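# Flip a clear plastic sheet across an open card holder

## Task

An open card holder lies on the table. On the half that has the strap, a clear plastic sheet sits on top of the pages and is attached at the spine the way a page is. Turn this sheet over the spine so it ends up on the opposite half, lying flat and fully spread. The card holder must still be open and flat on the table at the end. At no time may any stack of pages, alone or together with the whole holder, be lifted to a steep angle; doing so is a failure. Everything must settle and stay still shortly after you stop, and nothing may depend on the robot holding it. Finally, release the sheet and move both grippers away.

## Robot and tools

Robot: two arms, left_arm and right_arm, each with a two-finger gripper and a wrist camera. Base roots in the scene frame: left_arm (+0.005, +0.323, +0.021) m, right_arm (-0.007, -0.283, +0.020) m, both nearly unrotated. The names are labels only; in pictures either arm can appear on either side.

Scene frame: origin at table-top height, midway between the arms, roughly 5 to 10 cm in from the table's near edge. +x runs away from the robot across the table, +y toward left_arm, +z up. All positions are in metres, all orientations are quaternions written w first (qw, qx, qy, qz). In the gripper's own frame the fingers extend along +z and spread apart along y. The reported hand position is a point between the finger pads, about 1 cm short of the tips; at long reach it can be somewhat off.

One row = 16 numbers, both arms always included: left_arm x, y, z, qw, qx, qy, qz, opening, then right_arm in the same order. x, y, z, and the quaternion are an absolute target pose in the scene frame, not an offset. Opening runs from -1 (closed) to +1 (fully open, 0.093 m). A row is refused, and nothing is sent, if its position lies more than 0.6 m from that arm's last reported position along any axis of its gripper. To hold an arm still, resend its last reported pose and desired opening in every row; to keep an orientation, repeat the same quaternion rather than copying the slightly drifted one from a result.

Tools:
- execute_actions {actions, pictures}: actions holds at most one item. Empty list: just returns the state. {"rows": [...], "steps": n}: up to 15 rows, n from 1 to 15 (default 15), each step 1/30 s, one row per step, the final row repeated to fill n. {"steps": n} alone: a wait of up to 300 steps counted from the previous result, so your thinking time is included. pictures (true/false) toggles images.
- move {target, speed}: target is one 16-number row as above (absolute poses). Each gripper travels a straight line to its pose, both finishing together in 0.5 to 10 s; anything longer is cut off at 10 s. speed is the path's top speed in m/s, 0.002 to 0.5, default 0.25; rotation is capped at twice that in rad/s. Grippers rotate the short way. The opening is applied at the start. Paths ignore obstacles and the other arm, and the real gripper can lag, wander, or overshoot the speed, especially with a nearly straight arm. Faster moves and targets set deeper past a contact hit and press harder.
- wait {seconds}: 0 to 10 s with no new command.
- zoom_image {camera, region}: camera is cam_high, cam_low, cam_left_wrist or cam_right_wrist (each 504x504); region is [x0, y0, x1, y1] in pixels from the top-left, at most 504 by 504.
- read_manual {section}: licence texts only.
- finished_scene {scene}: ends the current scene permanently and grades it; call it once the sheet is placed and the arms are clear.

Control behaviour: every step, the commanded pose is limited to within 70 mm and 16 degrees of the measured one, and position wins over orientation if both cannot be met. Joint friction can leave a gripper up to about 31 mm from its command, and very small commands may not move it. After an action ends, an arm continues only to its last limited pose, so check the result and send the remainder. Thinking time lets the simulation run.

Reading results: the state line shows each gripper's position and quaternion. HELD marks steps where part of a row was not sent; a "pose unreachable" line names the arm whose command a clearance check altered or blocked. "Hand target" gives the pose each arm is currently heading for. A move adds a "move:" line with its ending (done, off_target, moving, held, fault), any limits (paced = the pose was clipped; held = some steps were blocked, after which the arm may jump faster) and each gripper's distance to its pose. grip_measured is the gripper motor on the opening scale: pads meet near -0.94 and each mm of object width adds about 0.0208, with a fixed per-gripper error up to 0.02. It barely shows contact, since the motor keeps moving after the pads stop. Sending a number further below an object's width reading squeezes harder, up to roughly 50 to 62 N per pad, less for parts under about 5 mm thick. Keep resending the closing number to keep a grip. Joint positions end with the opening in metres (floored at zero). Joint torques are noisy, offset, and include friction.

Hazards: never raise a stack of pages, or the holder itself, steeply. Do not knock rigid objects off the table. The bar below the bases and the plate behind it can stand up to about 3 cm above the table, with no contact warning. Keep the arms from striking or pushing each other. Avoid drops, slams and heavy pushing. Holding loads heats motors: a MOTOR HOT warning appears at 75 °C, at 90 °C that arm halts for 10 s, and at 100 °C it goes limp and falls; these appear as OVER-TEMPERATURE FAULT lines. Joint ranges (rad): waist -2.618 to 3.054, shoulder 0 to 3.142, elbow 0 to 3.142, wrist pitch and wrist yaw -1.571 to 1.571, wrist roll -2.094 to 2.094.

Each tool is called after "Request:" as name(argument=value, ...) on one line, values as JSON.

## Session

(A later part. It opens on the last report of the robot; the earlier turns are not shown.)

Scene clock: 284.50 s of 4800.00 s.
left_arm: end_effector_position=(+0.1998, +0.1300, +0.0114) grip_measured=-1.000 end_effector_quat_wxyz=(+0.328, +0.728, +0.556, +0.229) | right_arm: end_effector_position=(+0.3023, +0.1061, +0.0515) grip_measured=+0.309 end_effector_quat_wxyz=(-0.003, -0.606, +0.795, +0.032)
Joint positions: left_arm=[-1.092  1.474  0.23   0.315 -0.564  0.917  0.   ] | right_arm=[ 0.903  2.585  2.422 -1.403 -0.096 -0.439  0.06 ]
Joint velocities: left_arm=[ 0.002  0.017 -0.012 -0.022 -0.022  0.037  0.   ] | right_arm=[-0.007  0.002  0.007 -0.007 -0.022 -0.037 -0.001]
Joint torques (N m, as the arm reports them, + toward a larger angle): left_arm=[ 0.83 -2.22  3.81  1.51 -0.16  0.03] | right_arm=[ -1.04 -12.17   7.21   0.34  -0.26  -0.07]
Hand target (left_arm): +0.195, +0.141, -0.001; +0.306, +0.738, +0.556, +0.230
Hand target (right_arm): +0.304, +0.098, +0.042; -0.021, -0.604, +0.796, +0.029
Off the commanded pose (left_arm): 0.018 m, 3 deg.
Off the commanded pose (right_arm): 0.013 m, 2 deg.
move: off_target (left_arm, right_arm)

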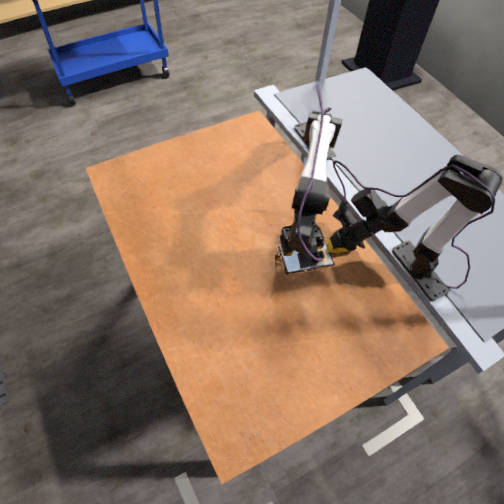

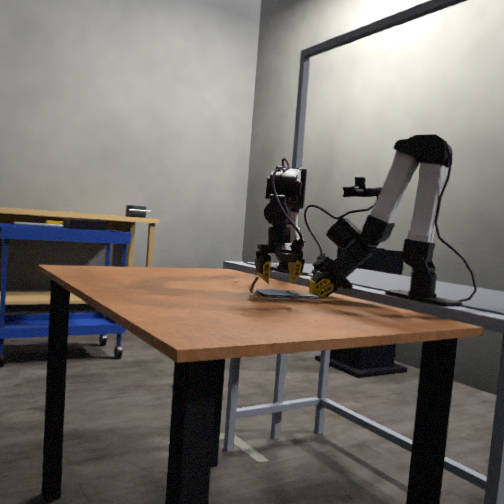

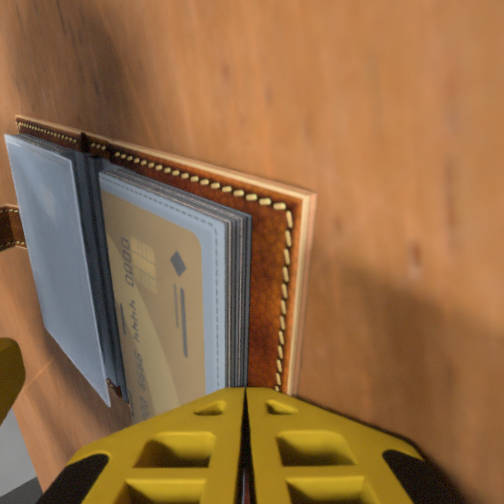

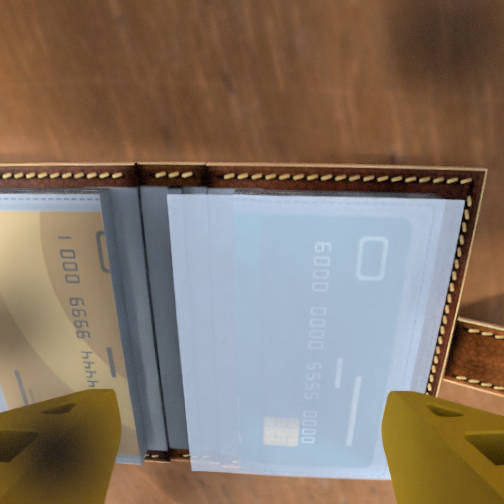

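Request:
execute_actions(actions=[{"rows": [[0.196,0.141,-0.002,0.3057,0.7378,0.5561,0.2303,-1,0.305,0.097,0.040,-0.0211,-0.6035,0.7966,0.0278,0.31],[0.196,0.141,-0.002,0.3057,0.7378,0.5561,0.2303,-1,0.305,0.097,0.038,-0.0211,-0.6035,0.7966,0.0278,0.31],[0.196,0.141,-0.002,0.3057,0.7378,0.5561,0.2303,-1,0.305,0.097,0.036,-0.0211,-0.6035,0.7966,0.0278,0.31],[0.196,0.141,-0.002,0.3057,0.7378,0.5561,0.2303,-1,0.305,0.097,0.034,-0.0211,-0.6035,0.7966,0.0278,0.31],[0.196,0.141,-0.002,0.3057,0.7378,0.5561,0.2303,-1,0.306,0.097,0.032,-0.0211,-0.6035,0.7966,0.0278,0.31],[0.196,0.141,-0.002,0.3057,0.7378,0.5561,0.2303,-1,0.307,0.097,0.030,-0.0211,-0.6035,0.7966,0.0278,0.31],[0.196,0.141,-0.002,0.3057,0.7378,0.5561,0.2303,-1,0.308,0.096,0.029,-0.0211,-0.6035,0.7966,0.0278,0.31],[0.196,0.141,-0.002,0.3057,0.7378,0.5561,0.2303,-1,0.310,0.096,0.029,-0.0211,-0.6035,0.7966,0.0278,0.31],[0.196,0.141,-0.002,0.3057,0.7378,0.5561,0.2303,-1,0.312,0.095,0.029,-0.0211,-0.6035,0.7966,0.0278,0.31],[0.196,0.141,-0.002,0.3057,0.7378,0.5561,0.2303,-1,0.314,0.095,0.029,-0.0211,-0.6035,0.7966,0.0278,0.31],[0.196,0.141,-0.002,0.3057,0.7378,0.5561,0.2303,-1,0.316,0.094,0.029,-0.0211,-0.6035,0.7966,0.0278,0.31],[0.196,0.141,-0.002,0.3057,0.7378,0.5561,0.2303,-1,0.317,0.094,0.029,-0.0211,-0.6035,0.7966,0.0278,0.31]], "steps": 15}])

Scene clock: 298.97 s of 4800.00 s.
left_arm: end_effector_position=(+0.1998, +0.1300, +0.0114) grip_measured=-1.000 end_effector_quat_wxyz=(+0.328, +0.728, +0.556, +0.229) | right_arm: end_effector_position=(+0.3112, +0.0984, +0.0377) grip_measured=+0.309 end_effector_quat_wxyz=(-0.013, -0.604, +0.796, +0.030)
Joint positions: left_arm=[-1.092  1.474  0.23   0.315 -0.564  0.917  0.   ] | right_arm=[ 0.88   2.621  2.435 -1.402 -0.096 -0.458  0.06 ]
Joint velocities: left_arm=[ 0.027  0.007  0.002  0.051 -0.037  0.022  0.   ] | right_arm=[-0.056  0.173  0.071  0.037 -0.051 -0.051  0.   ]
Joint torques (N m, as the arm reports them, + toward a larger angle): left_arm=[ 0.79 -2.29  3.85  1.52 -0.16  0.03] | right_arm=[ -0.5  -12.86   7.41   0.38  -0.23  -0.08]
Hand target (left_arm): +0.195, +0.141, -0.001; +0.306, +0.738, +0.556, +0.230
Hand target (right_arm): +0.317, +0.094, +0.029; -0.021, -0.604, +0.796, +0.028
Off the commanded pose (left_arm): 0.018 m, 3 deg.
Off the commanded pose (right_arm): 0.011 m, 1 deg.
Steps of this call (steps 1 to 90: nothing new was sent; then 10.97 s passed at rest; steps 91 to 105: all 15 steps of this action). Readings (end_effector_position):
91: left_arm (+0.1998, +0.1300, +0.0114) | right_arm (+0.3018, +0.1055, +0.0514)
92: left_arm (+0.1998, +0.1300, +0.0114) | right_arm (+0.3018, +0.1055, +0.0514)
94: left_arm (+0.1998, +0.1300, +0.0114) | right_arm (+0.3018, +0.1055, +0.0514)
98: left_arm (+0.1998, +0.1300, +0.0114) | right_arm (+0.3025, +0.1055, +0.0506)
105: the state above

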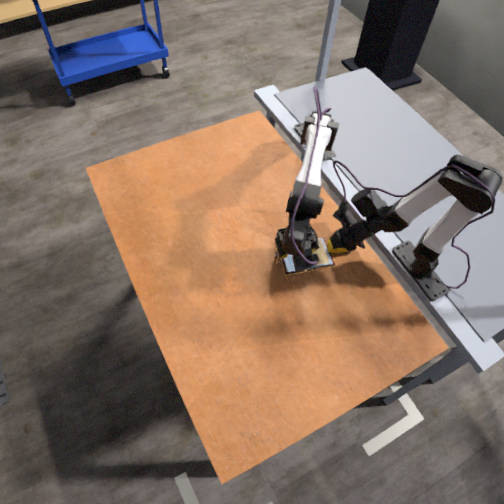

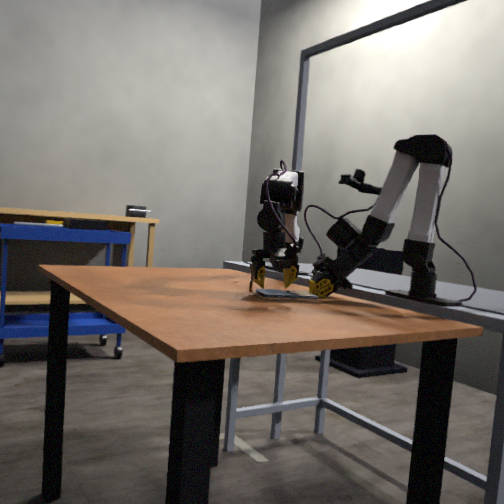

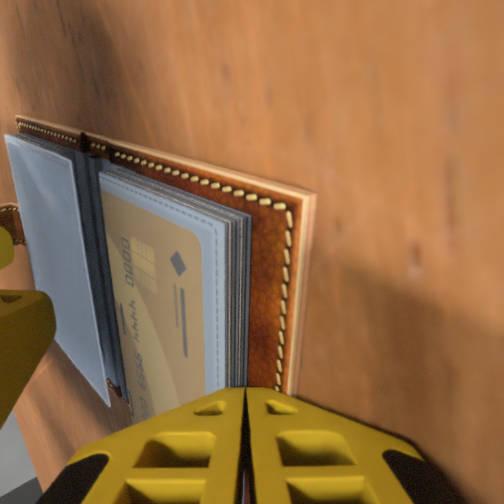

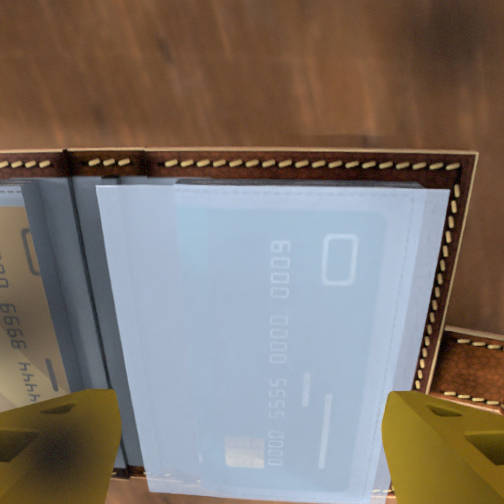

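Request:
execute_actions(actions=[{"rows": [[0.196,0.141,-0.002,0.3057,0.7378,0.5561,0.2303,-1,0.314,0.096,0.027,-0.0211,-0.6035,0.7966,0.0278,0.31],[0.196,0.141,-0.002,0.3057,0.7378,0.5561,0.2303,-1,0.313,0.096,0.025,-0.0211,-0.6035,0.7966,0.0278,0.31],[0.196,0.141,-0.002,0.3057,0.7378,0.5561,0.2303,-1,0.312,0.097,0.023,-0.0211,-0.6035,0.7966,0.0278,0.31],[0.196,0.141,-0.002,0.3057,0.7378,0.5561,0.2303,-1,0.312,0.097,0.021,-0.0211,-0.6035,0.7966,0.0278,0.31],[0.196,0.141,-0.002,0.3057,0.7378,0.5561,0.2303,-1,0.312,0.097,0.019,-0.0211,-0.6035,0.7966,0.0278,0.31],[0.196,0.141,-0.002,0.3057,0.7378,0.5561,0.2303,-1,0.312,0.097,0.017,-0.0211,-0.6035,0.7966,0.0278,0.31],[0.196,0.141,-0.002,0.3057,0.7378,0.5561,0.2303,-1,0.312,0.097,0.015,-0.0211,-0.6035,0.7966,0.0278,0.31],[0.196,0.141,-0.002,0.3057,0.7378,0.5561,0.2303,-1,0.312,0.097,0.013,-0.0211,-0.6035,0.7966,0.0278,0.31],[0.196,0.141,-0.002,0.3057,0.7378,0.5561,0.2303,-1,0.312,0.097,0.012,-0.0211,-0.6035,0.7966,0.0278,0.31]], "steps": 15}])

Scene clock: 306.83 s of 4800.00 s.
left_arm: end_effector_position=(+0.1998, +0.1300, +0.0114) grip_measured=-1.000 end_effector_quat_wxyz=(+0.328, +0.728, +0.556, +0.229) | right_arm: end_effector_position=(+0.3143, +0.0986, +0.0289) grip_measured=+0.309 end_effector_quat_wxyz=(-0.011, -0.605, +0.796, +0.030)
Joint positions: left_arm=[-1.092  1.474  0.23   0.315 -0.564  0.917  0.   ] | right_arm=[ 0.877  2.627  2.411 -1.368 -0.096 -0.463  0.06 ]
Joint velocities: left_arm=[ 0.002 -0.007 -0.002  0.037 -0.022 -0.007  0.   ] | right_arm=[-0.012  0.002  0.007  0.051 -0.037 -0.051  0.001]
Joint torques (N m, as the arm reports them, + toward a larger angle): left_arm=[ 0.79 -2.28  3.83  1.5  -0.16  0.02] | right_arm=[  0.49 -12.97   3.66   0.75  -0.23   0.04]
Hand target (left_arm): +0.195, +0.141, -0.001; +0.305, +0.738, +0.556, +0.230
Hand target (right_arm): +0.312, +0.097, +0.012; -0.022, -0.604, +0.796, +0.028
Off the commanded pose (left_arm): 0.018 m, 3 deg.
Off the commanded pose (right_arm): 0.017 m, 1 deg.
Steps of this call (steps 1 to 90: nothing new was sent; then 4.37 s passed at rest; steps 91 to 105: all 15 steps of this action). Readings (end_effector_position):
91: left_arm (+0.1998, +0.1300, +0.0114) | right_arm (+0.3133, +0.0979, +0.0355)
92: left_arm (+0.1998, +0.1300, +0.0114) | right_arm (+0.3133, +0.0979, +0.0355)
94: left_arm (+0.1998, +0.1300, +0.0114) | right_arm (+0.3136, +0.0981, +0.0355)
98: left_arm (+0.1998, +0.1300, +0.0114) | right_arm (+0.3136, +0.0979, +0.0298)
105: the state above

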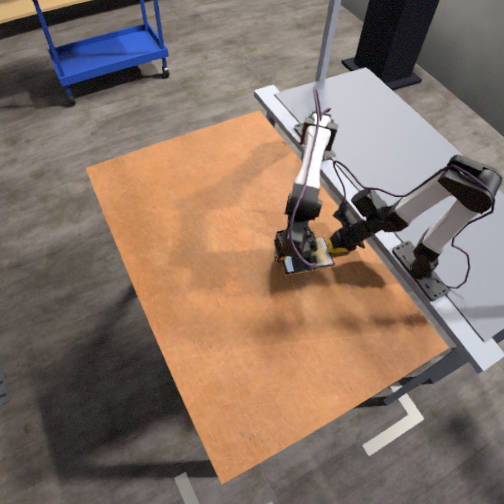

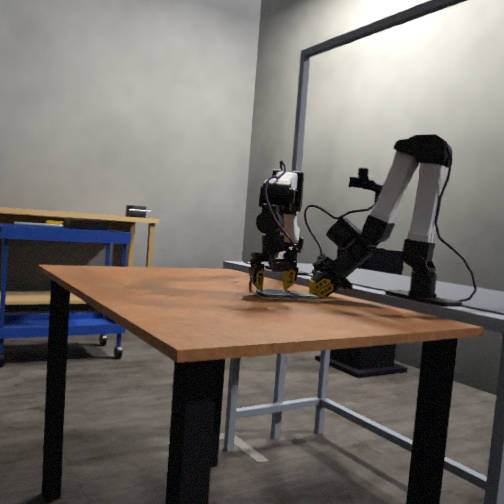

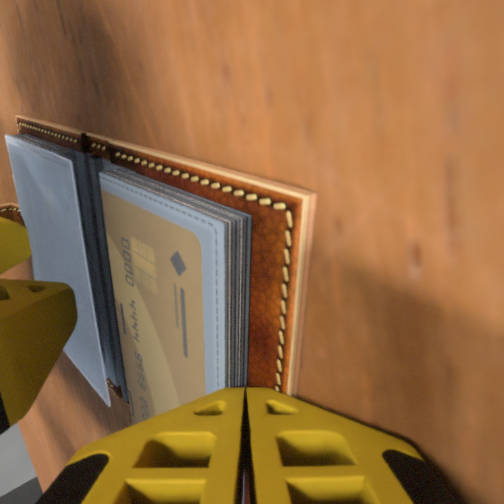

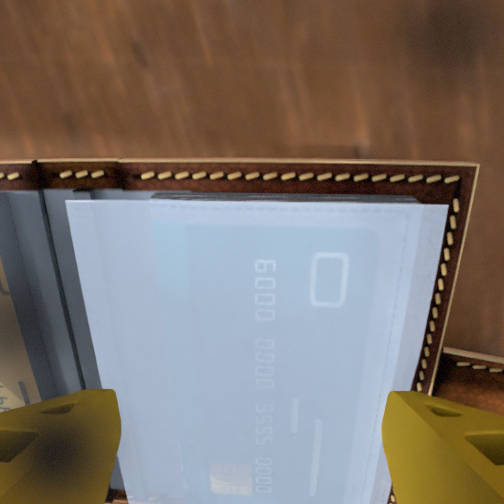

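Request:
execute_actions(actions=[{"rows": [[0.196,0.141,-0.002,0.3057,0.7378,0.5561,0.2303,-1,0.309,0.097,0.012,-0.0211,-0.6035,0.7966,0.0278,0.31],[0.196,0.141,-0.002,0.3057,0.7378,0.5561,0.2303,-1,0.306,0.097,0.012,-0.0211,-0.6035,0.7966,0.0278,0.31],[0.196,0.141,-0.002,0.3057,0.7378,0.5561,0.2303,-1,0.303,0.097,0.012,-0.0211,-0.6035,0.7966,0.0278,0.29],[0.196,0.141,-0.002,0.3057,0.7378,0.5561,0.2303,-1,0.300,0.097,0.012,-0.0211,-0.6035,0.7966,0.0278,0.26],[0.196,0.141,-0.002,0.3057,0.7378,0.5561,0.2303,-1,0.298,0.097,0.012,-0.0211,-0.6035,0.7966,0.0278,0.23],[0.196,0.141,-0.002,0.3057,0.7378,0.5561,0.2303,-1,0.296,0.0973,0.012,-0.0211,-0.6035,0.7966,0.0278,0.20],[0.196,0.141,-0.002,0.3057,0.7378,0.5561,0.2303,-1,0.295,0.0976,0.012,-0.0211,-0.6035,0.7966,0.0278,0.16],[0.196,0.141,-0.002,0.3057,0.7378,0.5561,0.2303,-1,0.294,0.0979,0.012,-0.0211,-0.6035,0.7966,0.0278,0.12],[0.196,0.141,-0.002,0.3057,0.7378,0.5561,0.2303,-1,0.293,0.0982,0.012,-0.0211,-0.6035,0.7966,0.0278,0.08],[0.196,0.141,-0.002,0.3057,0.7378,0.5561,0.2303,-1,0.292,0.0985,0.012,-0.0211,-0.6035,0.7966,0.0278,0.04],[0.196,0.141,-0.002,0.3057,0.7378,0.5561,0.2303,-1,0.291,0.0988,0.012,-0.0211,-0.6035,0.7966,0.0278,0.0],[0.196,0.141,-0.002,0.3057,0.7378,0.5561,0.2303,-1,0.290,0.0991,0.012,-0.0211,-0.6035,0.7966,0.0278,-0.04],[0.196,0.141,-0.002,0.3057,0.7378,0.5561,0.2303,-1,0.289,0.0994,0.012,-0.0211,-0.6035,0.7966,0.0278,-0.08]], "steps": 15}])

Scene clock: 315.60 s of 4800.00 s.
left_arm: end_effector_position=(+0.1997, +0.1300, +0.0113) grip_measured=-1.000 end_effector_quat_wxyz=(+0.328, +0.728, +0.556, +0.229) | right_arm: end_effector_position=(+0.3078, +0.0999, +0.0273) grip_measured=-0.077 end_effector_quat_wxyz=(+0.009, -0.605, +0.796, +0.017)
Joint positions: left_arm=[-1.092  1.474  0.23   0.315 -0.563  0.917  0.   ] | right_arm=[ 0.899  2.546  2.255 -1.257 -0.063 -0.438  0.042]
Joint velocities: left_arm=[ 0.002 -0.017 -0.007 -0.022  0.081 -0.007  0.   ] | right_arm=[ 0.066 -0.046 -0.076  0.051 -0.022  0.007 -0.002]
Joint torques (N m, as the arm reports them, + toward a larger angle): left_arm=[ 0.8  -2.28  3.84  1.52 -0.17  0.03] | right_arm=[  1.56 -12.99   3.62   0.46  -0.56   0.1 ]
Hand target (left_arm): +0.195, +0.141, -0.001; +0.306, +0.738, +0.556, +0.230
Hand target (right_arm): +0.289, +0.099, +0.013; -0.022, -0.603, +0.797, +0.027
Off the commanded pose (left_arm): 0.018 m, 3 deg.
Off the commanded pose (right_arm): 0.024 m, 4 deg.
Steps of this call (steps 1 to 90: nothing new was sent; then 5.27 s passed at rest; steps 91 to 105: all 15 steps of this action). Readings (end_effector_position):
91: left_arm (+0.1998, +0.1300, +0.0114) | right_arm (+0.3141, +0.0984, +0.0287)
92: left_arm (+0.1998, +0.1300, +0.0114) | right_arm (+0.3139, +0.0983, +0.0287)
94: left_arm (+0.1998, +0.1300, +0.0114) | right_arm (+0.3137, +0.0981, +0.0283)
98: left_arm (+0.1997, +0.1300, +0.0113) | right_arm (+0.3146, +0.0977, +0.0277)
105: the state above

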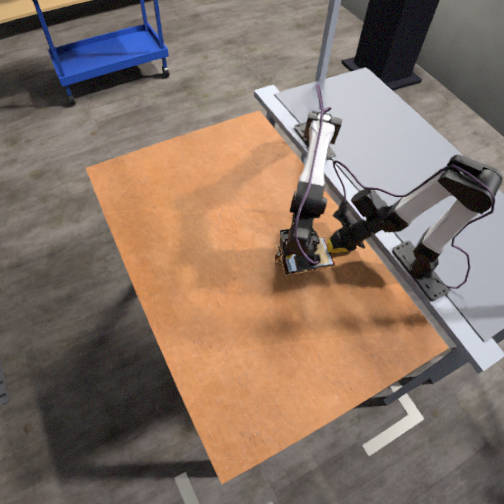

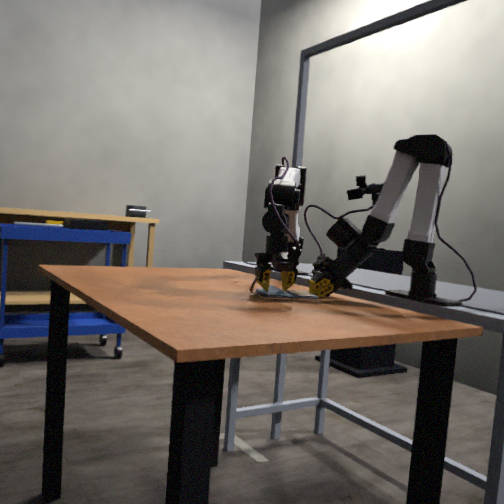

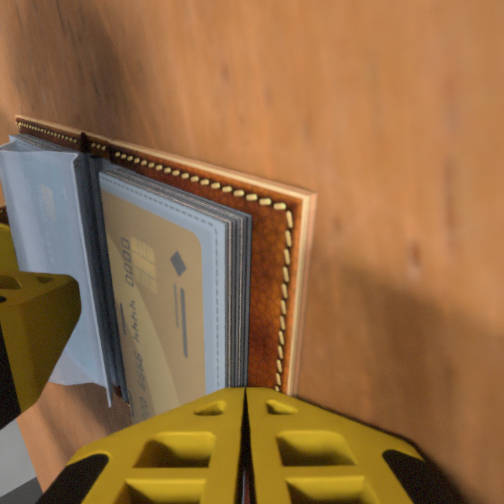

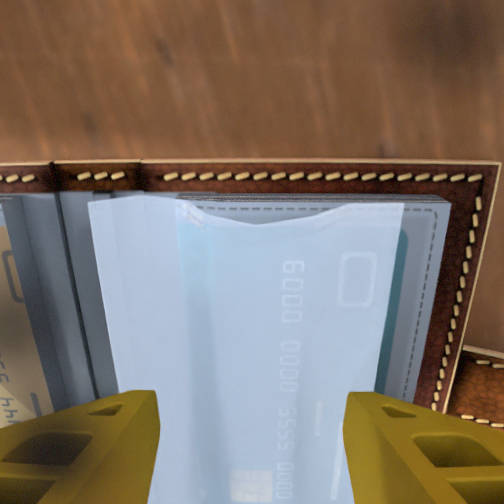

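Excellent — a tall hump between the pads, no slip. Continue closing while moving.

Request:
execute_actions(actions=[{"rows": [[0.196,0.141,-0.002,0.3057,0.7378,0.5561,0.2303,-1,0.288,0.0997,0.012,-0.0211,-0.6035,0.7966,0.0278,-0.11],[0.196,0.141,-0.002,0.3057,0.7378,0.5561,0.2303,-1,0.2865,0.100,0.012,-0.0211,-0.6035,0.7966,0.0278,-0.14],[0.196,0.141,-0.002,0.3057,0.7378,0.5561,0.2303,-1,0.285,0.1004,0.012,-0.0211,-0.6035,0.7966,0.0278,-0.18],[0.196,0.141,-0.002,0.3057,0.7378,0.5561,0.2303,-1,0.2835,0.1008,0.012,-0.0211,-0.6035,0.7966,0.0278,-0.22],[0.196,0.141,-0.002,0.3057,0.7378,0.5561,0.2303,-1,0.282,0.1012,0.012,-0.0211,-0.6035,0.7966,0.0278,-0.26],[0.196,0.141,-0.002,0.3057,0.7378,0.5561,0.2303,-1,0.281,0.1015,0.012,-0.0211,-0.6035,0.7966,0.0278,-0.30],[0.196,0.141,-0.002,0.3057,0.7378,0.5561,0.2303,-1,0.280,0.1018,0.012,-0.0211,-0.6035,0.7966,0.0278,-0.34],[0.196,0.141,-0.002,0.3057,0.7378,0.5561,0.2303,-1,0.279,0.1021,0.012,-0.0211,-0.6035,0.7966,0.0278,-0.38],[0.196,0.141,-0.002,0.3057,0.7378,0.5561,0.2303,-1,0.278,0.1024,0.012,-0.0211,-0.6035,0.7966,0.0278,-0.42],[0.196,0.141,-0.002,0.3057,0.7378,0.5561,0.2303,-1,0.277,0.1027,0.012,-0.0211,-0.6035,0.7966,0.0278,-0.46],[0.196,0.141,-0.002,0.3057,0.7378,0.5561,0.2303,-1,0.276,0.103,0.012,-0.0211,-0.6035,0.7966,0.0278,-0.50],[0.196,0.141,-0.002,0.3057,0.7378,0.5561,0.2303,-1,0.276,0.103,0.012,-0.0211,-0.6035,0.7966,0.0278,-0.54]], "steps": 15}])

Scene clock: 326.33 s of 4800.00 s.
left_arm: end_effector_position=(+0.1997, +0.1300, +0.0113) grip_measured=-1.000 end_effector_quat_wxyz=(+0.328, +0.728, +0.556, +0.229) | right_arm: end_effector_position=(+0.2956, +0.1039, +0.0268) grip_measured=-0.538 end_effector_quat_wxyz=(+0.011, -0.604, +0.796, +0.014)
Joint positions: left_arm=[-1.092  1.474  0.23   0.315 -0.563  0.917  0.   ] | right_arm=[ 0.926  2.513  2.192 -1.224 -0.056 -0.41   0.019]
Joint velocities: left_arm=[ 0.002 -0.007 -0.007 -0.007  0.022 -0.051  0.   ] | right_arm=[-0.002 -0.042 -0.032  0.007  0.022 -0.007 -0.   ]
Joint torques (N m, as the arm reports them, + toward a larger angle): left_arm=[ 0.8  -2.26  3.8   1.52 -0.16  0.02] | right_arm=[  1.64 -12.84   3.67   0.47  -0.63   0.1 ]
Hand target (left_arm): +0.195, +0.141, -0.001; +0.306, +0.738, +0.556, +0.230
Hand target (right_arm): +0.277, +0.103, +0.013; -0.021, -0.604, +0.797, +0.027
Off the commanded pose (left_arm): 0.018 m, 3 deg.
Off the commanded pose (right_arm): 0.025 m, 4 deg.
Steps of this call (steps 1 to 90: nothing new was sent; then 7.23 s passed at rest; steps 91 to 105: all 15 steps of this action). Readings (end_effector_position):
91: left_arm (+0.1997, +0.1300, +0.0113) | right_arm (+0.3071, +0.1005, +0.0274)
92: left_arm (+0.1997, +0.1300, +0.0113) | right_arm (+0.3074, +0.1003, +0.0271)
94: left_arm (+0.1997, +0.1300, +0.0113) | right_arm (+0.3072, +0.1003, +0.0272)
98: left_arm (+0.1997, +0.1300, +0.0113) | right_arm (+0.3027, +0.1014, +0.0270)
105: the state above

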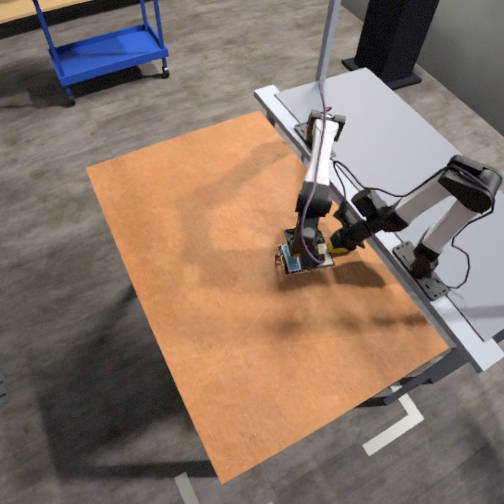

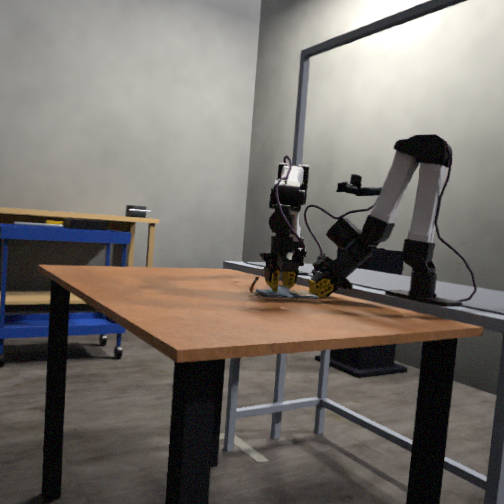

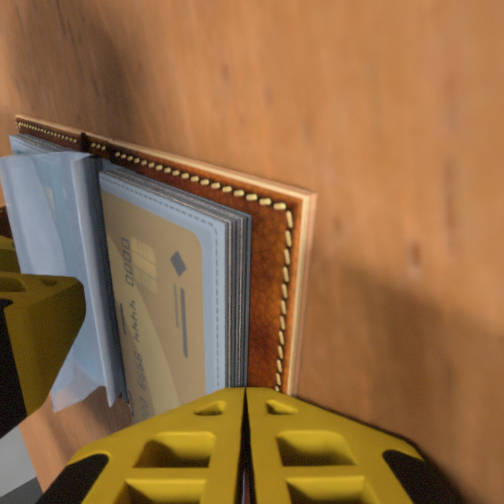

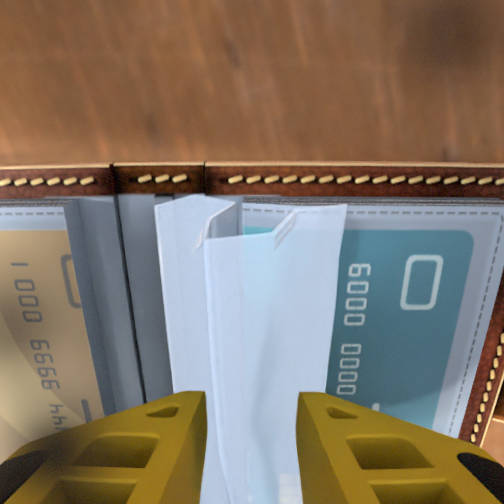

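Request:
execute_actions(actions=[{"rows": [[0.196,0.141,-0.002,0.3057,0.7378,0.5561,0.2303,-1,0.2745,0.1034,0.012,-0.025,-0.6033,0.7964,0.033,-0.54],[0.196,0.141,-0.002,0.3057,0.7378,0.5561,0.2303,-1,0.273,0.1038,0.012,-0.029,-0.6031,0.7961,0.038,-0.54],[0.196,0.141,-0.002,0.3057,0.7378,0.5561,0.2303,-1,0.2715,0.1042,0.012,-0.033,-0.6029,0.7958,0.044,-0.53],[0.196,0.141,-0.002,0.3057,0.7378,0.5561,0.2303,-1,0.270,0.1046,0.012,-0.037,-0.6027,0.7955,0.049,-0.51],[0.196,0.141,-0.002,0.3057,0.7378,0.5561,0.2303,-1,0.2685,0.105,0.012,-0.042,-0.6024,0.7951,0.0556,-0.49],[0.196,0.141,-0.002,0.3057,0.7378,0.5561,0.2303,-1,0.267,0.1054,0.012,-0.042,-0.6024,0.7951,0.0556,-0.46],[0.196,0.141,-0.002,0.3057,0.7378,0.5561,0.2303,-1,0.2655,0.1058,0.012,-0.042,-0.6024,0.7951,0.0556,-0.43],[0.196,0.141,-0.002,0.3057,0.7378,0.5561,0.2303,-1,0.264,0.1062,0.012,-0.042,-0.6024,0.7951,0.0556,-0.40],[0.196,0.141,-0.002,0.3057,0.7378,0.5561,0.2303,-1,0.2625,0.1066,0.012,-0.042,-0.6024,0.7951,0.0556,-0.37],[0.196,0.141,-0.002,0.3057,0.7378,0.5561,0.2303,-1,0.261,0.107,0.012,-0.042,-0.6024,0.7951,0.0556,-0.34],[0.196,0.141,-0.002,0.3057,0.7378,0.5561,0.2303,-1,0.2595,0.1074,0.012,-0.042,-0.6024,0.7951,0.0556,-0.31],[0.196,0.141,-0.002,0.3057,0.7378,0.5561,0.2303,-1,0.258,0.1078,0.012,-0.042,-0.6024,0.7951,0.0556,-0.28],[0.196,0.141,-0.002,0.3057,0.7378,0.5561,0.2303,-1,0.257,0.108,0.012,-0.042,-0.6024,0.7951,0.0556,-0.26]], "steps": 15}])

Scene clock: 349.43 s of 4800.00 s.
left_arm: end_effector_position=(+0.1997, +0.1300, +0.0113) grip_measured=-1.000 end_effector_quat_wxyz=(+0.328, +0.728, +0.556, +0.229) | right_arm: end_effector_position=(+0.2845, +0.1079, +0.0275) grip_measured=-0.262 end_effector_quat_wxyz=(-0.000, -0.602, +0.798, +0.036)
Joint positions: left_arm=[-1.092  1.474  0.23   0.315 -0.563  0.917  0.   ] | right_arm=[ 0.933  2.505  2.179 -1.229 -0.102 -0.398  0.033]
Joint velocities: left_arm=[ 0.007  0.002 -0.007 -0.095  0.066 -0.081  0.   ] | right_arm=[ 0.081 -0.032 -0.076 -0.007 -0.168  0.11   0.001]
Joint torques (N m, as the arm reports them, + toward a larger angle): left_arm=[ 0.79 -2.27  3.82  1.51 -0.15  0.02] | right_arm=[  1.98 -12.61   3.61   0.38  -0.54   0.1 ]
Hand target (left_arm): +0.195, +0.141, -0.001; +0.306, +0.738, +0.556, +0.230
Hand target (right_arm): +0.258, +0.108, +0.013; -0.042, -0.602, +0.795, +0.055
Off the commanded pose (left_arm): 0.018 m, 3 deg.
Off the commanded pose (right_arm): 0.032 m, 5 deg.
Steps of this call (steps 1 to 90: nothing new was sent; then 19.60 s passed at rest; steps 91 to 105: all 15 steps of this action). Readings (end_effector_position):
91: left_arm (+0.1997, +0.1300, +0.0113) | right_arm (+0.2957, +0.1040, +0.0269)
92: left_arm (+0.1997, +0.1300, +0.0113) | right_arm (+0.2955, +0.1042, +0.0269)
94: left_arm (+0.1997, +0.1300, +0.0113) | right_arm (+0.2946, +0.1047, +0.0269)
98: left_arm (+0.1997, +0.1300, +0.0113) | right_arm (+0.2917, +0.1057, +0.0270)
105: the state above

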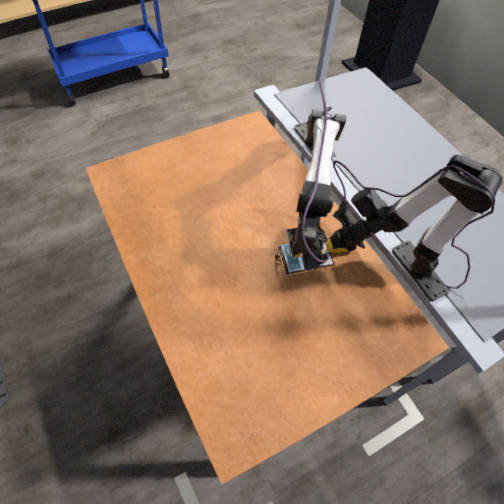

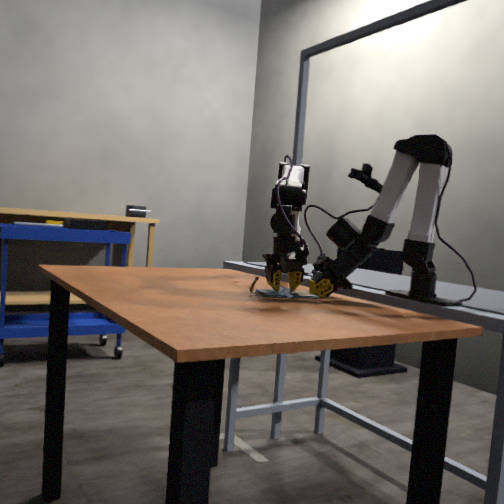

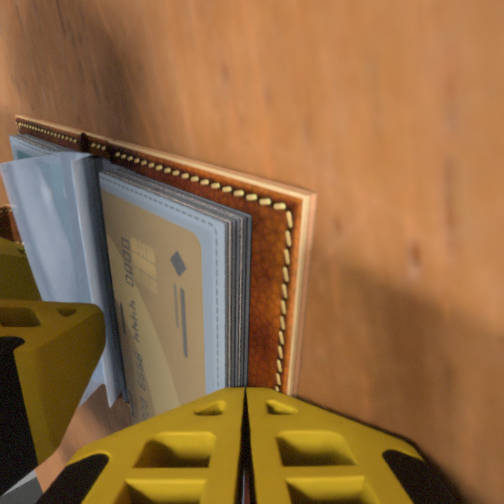

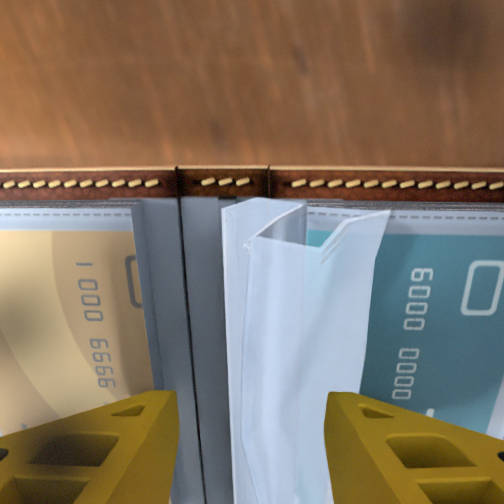

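Request:
execute_actions(actions=[{"rows": [[0.196,0.141,-0.002,0.3057,0.7378,0.5561,0.2303,-1,0.256,0.1083,0.012,-0.042,-0.6024,0.7951,0.0556,-0.26],[0.196,0.141,-0.002,0.3057,0.7378,0.5561,0.2303,-1,0.255,0.1086,0.012,-0.042,-0.6024,0.7951,0.0556,-0.26],[0.196,0.141,-0.002,0.3057,0.7378,0.5561,0.2303,-1,0.254,0.1089,0.012,-0.042,-0.6024,0.7951,0.0556,-0.26],[0.196,0.141,-0.002,0.3057,0.7378,0.5561,0.2303,-1,0.253,0.1092,0.012,-0.042,-0.6024,0.7951,0.0556,-0.26],[0.196,0.141,-0.002,0.3057,0.7378,0.5561,0.2303,-1,0.252,0.1095,0.013,-0.042,-0.6024,0.7951,0.0556,-0.26],[0.196,0.141,-0.002,0.3057,0.7378,0.5561,0.2303,-1,0.251,0.1098,0.013,-0.042,-0.6024,0.7951,0.0556,-0.26],[0.196,0.141,-0.002,0.3057,0.7378,0.5561,0.2303,-1,0.250,0.110,0.014,-0.042,-0.6024,0.7951,0.0556,-0.26]], "steps": 12}])

Scene clock: 354.47 s of 4800.00 s.
left_arm: end_effector_position=(+0.1997, +0.1300, +0.0113) grip_measured=-1.000 end_effector_quat_wxyz=(+0.328, +0.728, +0.556, +0.229) | right_arm: end_effector_position=(+0.2729, +0.1128, +0.0277) grip_measured=-0.261 end_effector_quat_wxyz=(-0.004, -0.603, +0.796, +0.043)
Joint positions: left_arm=[-1.092  1.474  0.23   0.315 -0.563  0.917  0.   ] | right_arm=[ 0.952  2.489  2.152 -1.218 -0.118 -0.383  0.033]
Joint velocities: left_arm=[ 0.002 -0.002 -0.007 -0.007 -0.051 -0.051  0.   ] | right_arm=[ 0.007 -0.051 -0.037  0.007  0.022  0.081 -0.   ]
Joint torques (N m, as the arm reports them, + toward a larger angle): left_arm=[ 0.78 -2.24  3.87  1.52 -0.16  0.02] | right_arm=[  1.75 -12.62   3.54   0.35  -0.67   0.08]
Hand target (left_arm): +0.195, +0.141, -0.001; +0.306, +0.738, +0.556, +0.230
Hand target (right_arm): +0.251, +0.110, +0.015; -0.042, -0.602, +0.795, +0.055
Off the commanded pose (left_arm): 0.018 m, 3 deg.
Off the commanded pose (right_arm): 0.027 m, 5 deg.
MOTOR HOT: a motor of the right arm reached 75 °C. Now the hottest motor of the right arm, joint 2 (shoulder), reports 75 °C. The controller's stop level is 90 °C. To cool a motor, set the load down, stop pushing, or move to a pose that needs little force.
Steps of this call (steps 1 to 90: nothing new was sent; then 1.63 s passed at rest; steps 91 to 102: all 12 steps of this action). Readings (end_effector_position):
91: left_arm (+0.1997, +0.1300, +0.0113) | right_arm (+0.2764, +0.1118, +0.0259)
92: left_arm (+0.1997, +0.1300, +0.0113) | right_arm (+0.2764, +0.1118, +0.0259)
94: left_arm (+0.1997, +0.1300, +0.0113) | right_arm (+0.2763, +0.1116, +0.0256)
98: left_arm (+0.1997, +0.1300, +0.0113) | right_arm (+0.2745, +0.1120, +0.0261)
102: the state above

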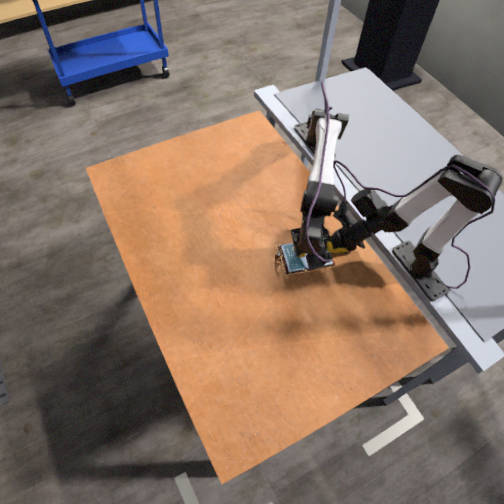

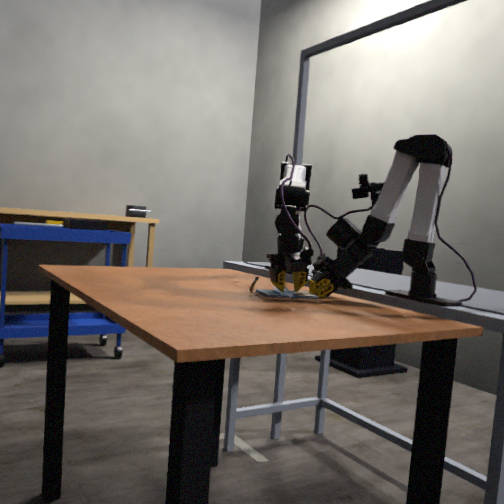

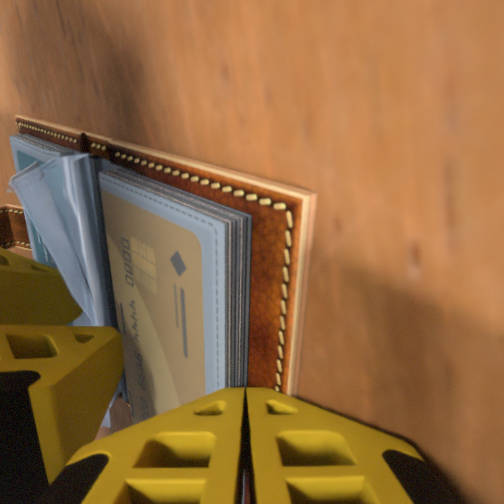

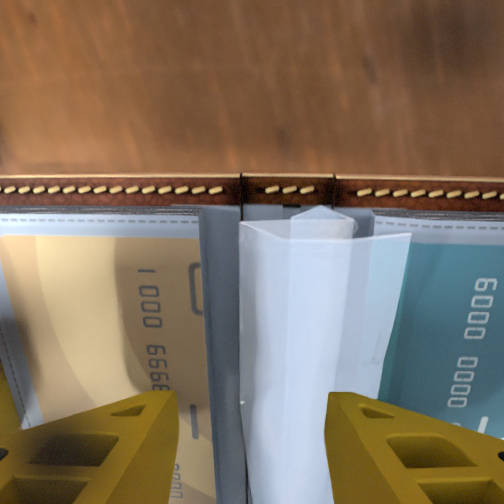

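Request:
execute_actions(actions=[{"rows": [[0.196,0.141,-0.002,0.3057,0.7378,0.5561,0.2303,-1,0.249,0.1103,0.015,-0.042,-0.6024,0.7951,0.0556,-0.29],[0.196,0.141,-0.002,0.3057,0.7378,0.5561,0.2303,-1,0.248,0.1106,0.016,-0.042,-0.6024,0.7951,0.0556,-0.33],[0.196,0.141,-0.002,0.3057,0.7378,0.5561,0.2303,-1,0.247,0.1109,0.017,-0.042,-0.6024,0.7951,0.0556,-0.37],[0.196,0.141,-0.002,0.3057,0.7378,0.5561,0.2303,-1,0.246,0.1112,0.018,-0.042,-0.6024,0.7951,0.0556,-0.41],[0.196,0.141,-0.002,0.3057,0.7378,0.5561,0.2303,-1,0.245,0.1115,0.018,-0.042,-0.6024,0.7951,0.0556,-0.45],[0.196,0.141,-0.002,0.3057,0.7378,0.5561,0.2303,-1,0.244,0.1118,0.018,-0.042,-0.6024,0.7951,0.0556,-0.49],[0.196,0.141,-0.002,0.3057,0.7378,0.5561,0.2303,-1,0.243,0.1121,0.018,-0.042,-0.6024,0.7951,0.0556,-0.53],[0.196,0.141,-0.002,0.3057,0.7378,0.5561,0.2303,-1,0.242,0.1124,0.018,-0.042,-0.6024,0.7951,0.0556,-0.57],[0.196,0.141,-0.002,0.3057,0.7378,0.5561,0.2303,-1,0.241,0.1127,0.018,-0.042,-0.6024,0.7951,0.0556,-0.61],[0.196,0.141,-0.002,0.3057,0.7378,0.5561,0.2303,-1,0.240,0.113,0.018,-0.042,-0.6024,0.7951,0.0556,-0.65],[0.196,0.141,-0.002,0.3057,0.7378,0.5561,0.2303,-1,0.240,0.113,0.018,-0.042,-0.6024,0.7951,0.0556,-0.68]], "steps": 14}])

Scene clock: 363.87 s of 4800.00 s.
left_arm: end_effector_position=(+0.1997, +0.1299, +0.0114) grip_measured=-1.000 end_effector_quat_wxyz=(+0.328, +0.728, +0.556, +0.229) | right_arm: end_effector_position=(+0.2504, +0.1186, +0.0281) grip_measured=-0.678 end_effector_quat_wxyz=(-0.018, -0.608, +0.792, +0.053)
Joint positions: left_arm=[-1.092  1.474  0.23   0.315 -0.563  0.917  0.   ] | right_arm=[ 0.988  2.469  2.117 -1.221 -0.145 -0.363  0.013]
Joint velocities: left_arm=[0.002 0.012 0.002 0.007 0.066 0.037 0.   ] | right_arm=[-0.002 -0.007  0.002 -0.037  0.081  0.081 -0.001]
Joint torques (N m, as the arm reports them, + toward a larger angle): left_arm=[ 0.8  -2.25  3.84  1.5  -0.15  0.02] | right_arm=[  0.69 -12.8    4.     0.42  -0.49   0.09]
Hand target (left_arm): +0.195, +0.141, -0.001; +0.306, +0.738, +0.556, +0.230
Hand target (right_arm): +0.240, +0.113, +0.018; -0.042, -0.603, +0.795, +0.056
Off the commanded pose (left_arm): 0.018 m, 3 deg.
Off the commanded pose (right_arm): 0.016 m, 3 deg.
MOTOR HOT: still on. Now the hottest motor of the right arm, joint 2 (shoulder), reports 75 °C; the controller's stop level is 90 °C.
Steps of this call (steps 1 to 90: nothing new was sent; then 5.93 s passed at rest; steps 91 to 104: all 14 steps of this action). Readings (end_effector_position):
91: left_arm (+0.1997, +0.1300, +0.0113) | right_arm (+0.2723, +0.1130, +0.0281)
92: left_arm (+0.1997, +0.1300, +0.0113) | right_arm (+0.2723, +0.1130, +0.0281)
94: left_arm (+0.1997, +0.1300, +0.0113) | right_arm (+0.2703, +0.1140, +0.0297)
98: left_arm (+0.1997, +0.1300, +0.0113) | right_arm (+0.2610, +0.1163, +0.0285)
104: the state above

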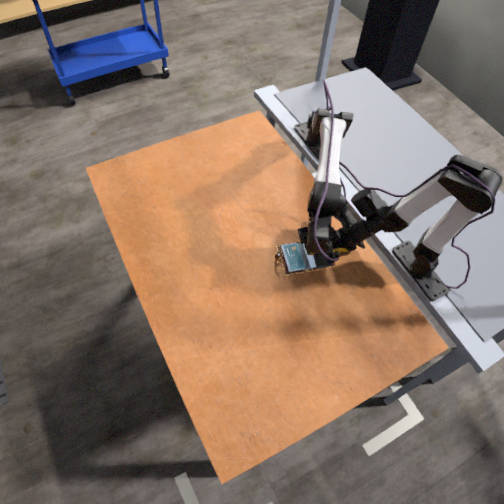

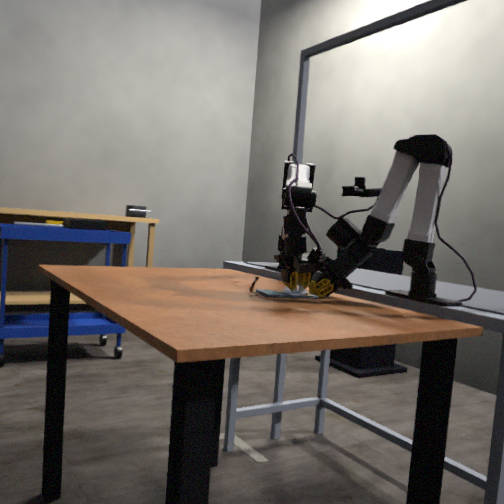

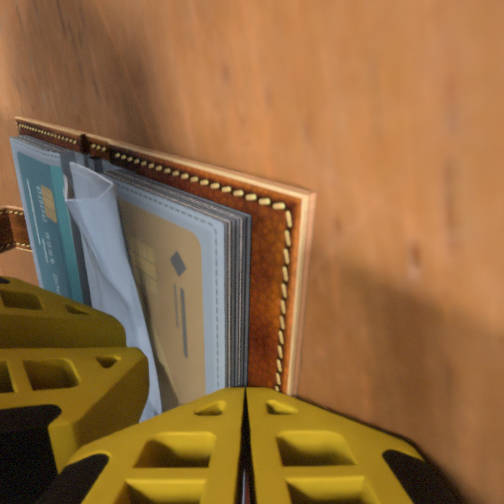

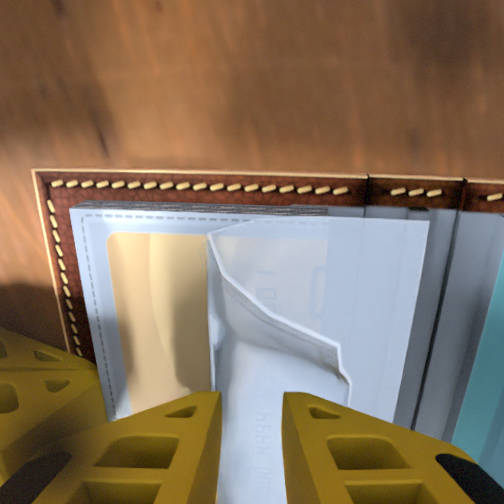

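Request:
execute_actions(actions=[{"rows": [[0.192,0.135,0.012,0.3057,0.7378,0.5561,0.2303,-1,0.240,0.113,0.018,-0.042,-0.6024,0.7951,0.0556,-0.68],[0.186,0.138,0.022,0.3057,0.7378,0.5561,0.2303,-1,0.240,0.113,0.018,-0.042,-0.6024,0.7951,0.0556,-0.68],[0.178,0.142,0.030,0.3057,0.7378,0.5561,0.2303,-1,0.240,0.113,0.018,-0.042,-0.6024,0.7951,0.0556,-0.68],[0.170,0.147,0.036,0.3057,0.7378,0.5561,0.2303,-1,0.240,0.113,0.018,-0.042,-0.6024,0.7951,0.0556,-0.68],[0.163,0.153,0.042,0.3057,0.7378,0.5561,0.2303,-1,0.240,0.113,0.018,-0.042,-0.6024,0.7951,0.0556,-0.68],[0.156,0.160,0.048,0.3057,0.7378,0.5561,0.2303,-1,0.240,0.113,0.018,-0.042,-0.6024,0.7951,0.0556,-0.68],[0.150,0.168,0.054,0.3057,0.7378,0.5561,0.2303,-1,0.240,0.113,0.018,-0.042,-0.6024,0.7951,0.0556,-0.68],[0.146,0.177,0.060,0.3057,0.7378,0.5561,0.2303,-1,0.240,0.113,0.018,-0.042,-0.6024,0.7951,0.0556,-0.68],[0.144,0.187,0.066,0.3057,0.7378,0.5561,0.2303,-1,0.240,0.113,0.018,-0.042,-0.6024,0.7951,0.0556,-0.68],[0.144,0.197,0.072,0.3057,0.7378,0.5561,0.2303,-1,0.240,0.113,0.018,-0.042,-0.6024,0.7951,0.0556,-0.68],[0.146,0.207,0.078,0.3057,0.7378,0.5561,0.2303,-1,0.240,0.113,0.018,-0.042,-0.6024,0.7951,0.0556,-0.68],[0.150,0.217,0.084,0.3057,0.7378,0.5561,0.2303,-1,0.240,0.113,0.018,-0.042,-0.6024,0.7951,0.0556,-0.68]], "steps": 15}])

Scene clock: 373.43 s of 4800.00 s.
left_arm: end_effector_position=(+0.1794, +0.1691, +0.0786) grip_measured=-1.000 end_effector_quat_wxyz=(+0.384, +0.697, +0.562, +0.227) | right_arm: end_effector_position=(+0.2492, +0.1196, +0.0284) grip_measured=-0.678 end_effector_quat_wxyz=(-0.019, -0.607, +0.793, +0.058)
Joint positions: left_arm=[-1.132  0.768  0.188 -0.244 -0.614  0.88   0.   ] | right_arm=[ 0.988  2.469  2.117 -1.221 -0.154 -0.358  0.013]
Joint velocities: left_arm=[ 0.383 -1.184 -0.002 -1.311 -0.051  0.227  0.   ] | right_arm=[ 0.002  0.012 -0.007 -0.022 -0.022 -0.051 -0.   ]
Joint torques (N m, as the arm reports them, + toward a larger angle): left_arm=[ 0.31 -1.02  9.27  1.44 -0.18  0.06] | right_arm=[  0.67 -12.81   4.05   0.41  -0.36   0.08]
Hand target (left_arm): +0.170, +0.197, +0.066; +0.321, +0.728, +0.554, +0.245
Hand target (right_arm): +0.240, +0.113, +0.018; -0.042, -0.603, +0.795, +0.056
Off the commanded pose (left_arm): 0.056 m, 10 deg.
Off the commanded pose (right_arm): 0.015 m, 3 deg.
MOTOR HOT: still on. Now the hottest motor of the right arm, joint 2 (shoulder), reports 76 °C; the controller's stop level is 90 °C.
Steps of this call (steps 1 to 90: nothing new was sent; then 6.07 s passed at rest; steps 91 to 105: all 15 steps of this action). Readings (end_effector_position):
91: left_arm (+0.1992, +0.1307, +0.0111) | right_arm (+0.2494, +0.1194, +0.0284)
92: left_arm (+0.1977, +0.1315, +0.0125) | right_arm (+0.2492, +0.1195, +0.0284)
94: left_arm (+0.1916, +0.1313, +0.0214) | right_arm (+0.2492, +0.1196, +0.0284)
98: left_arm (+0.1775, +0.1282, +0.0496) | right_arm (+0.2492, +0.1196, +0.0284)
105: the state above

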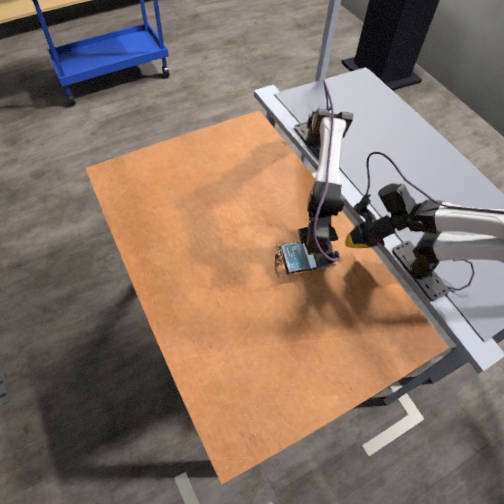

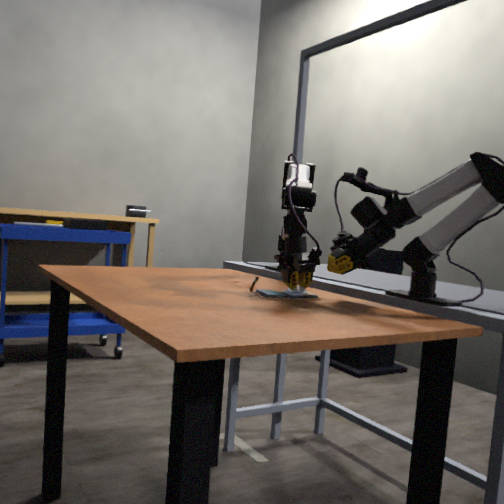

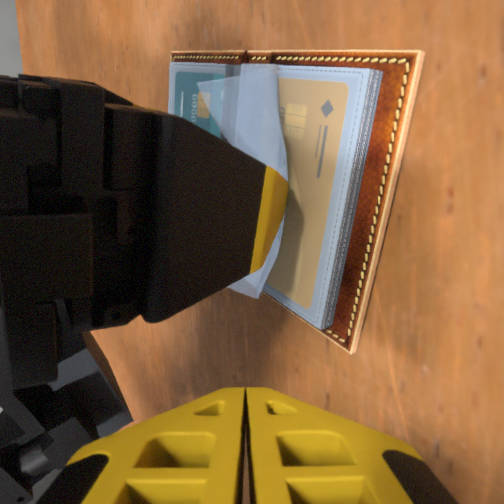

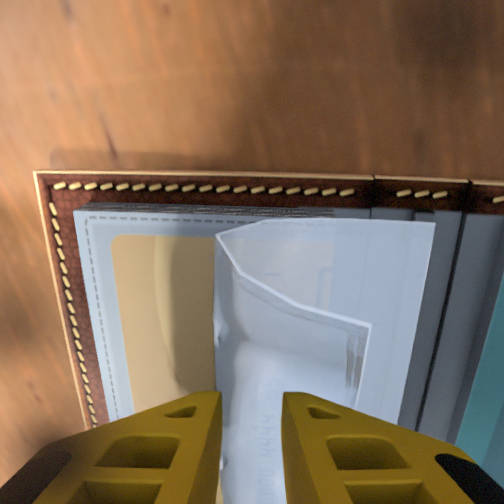

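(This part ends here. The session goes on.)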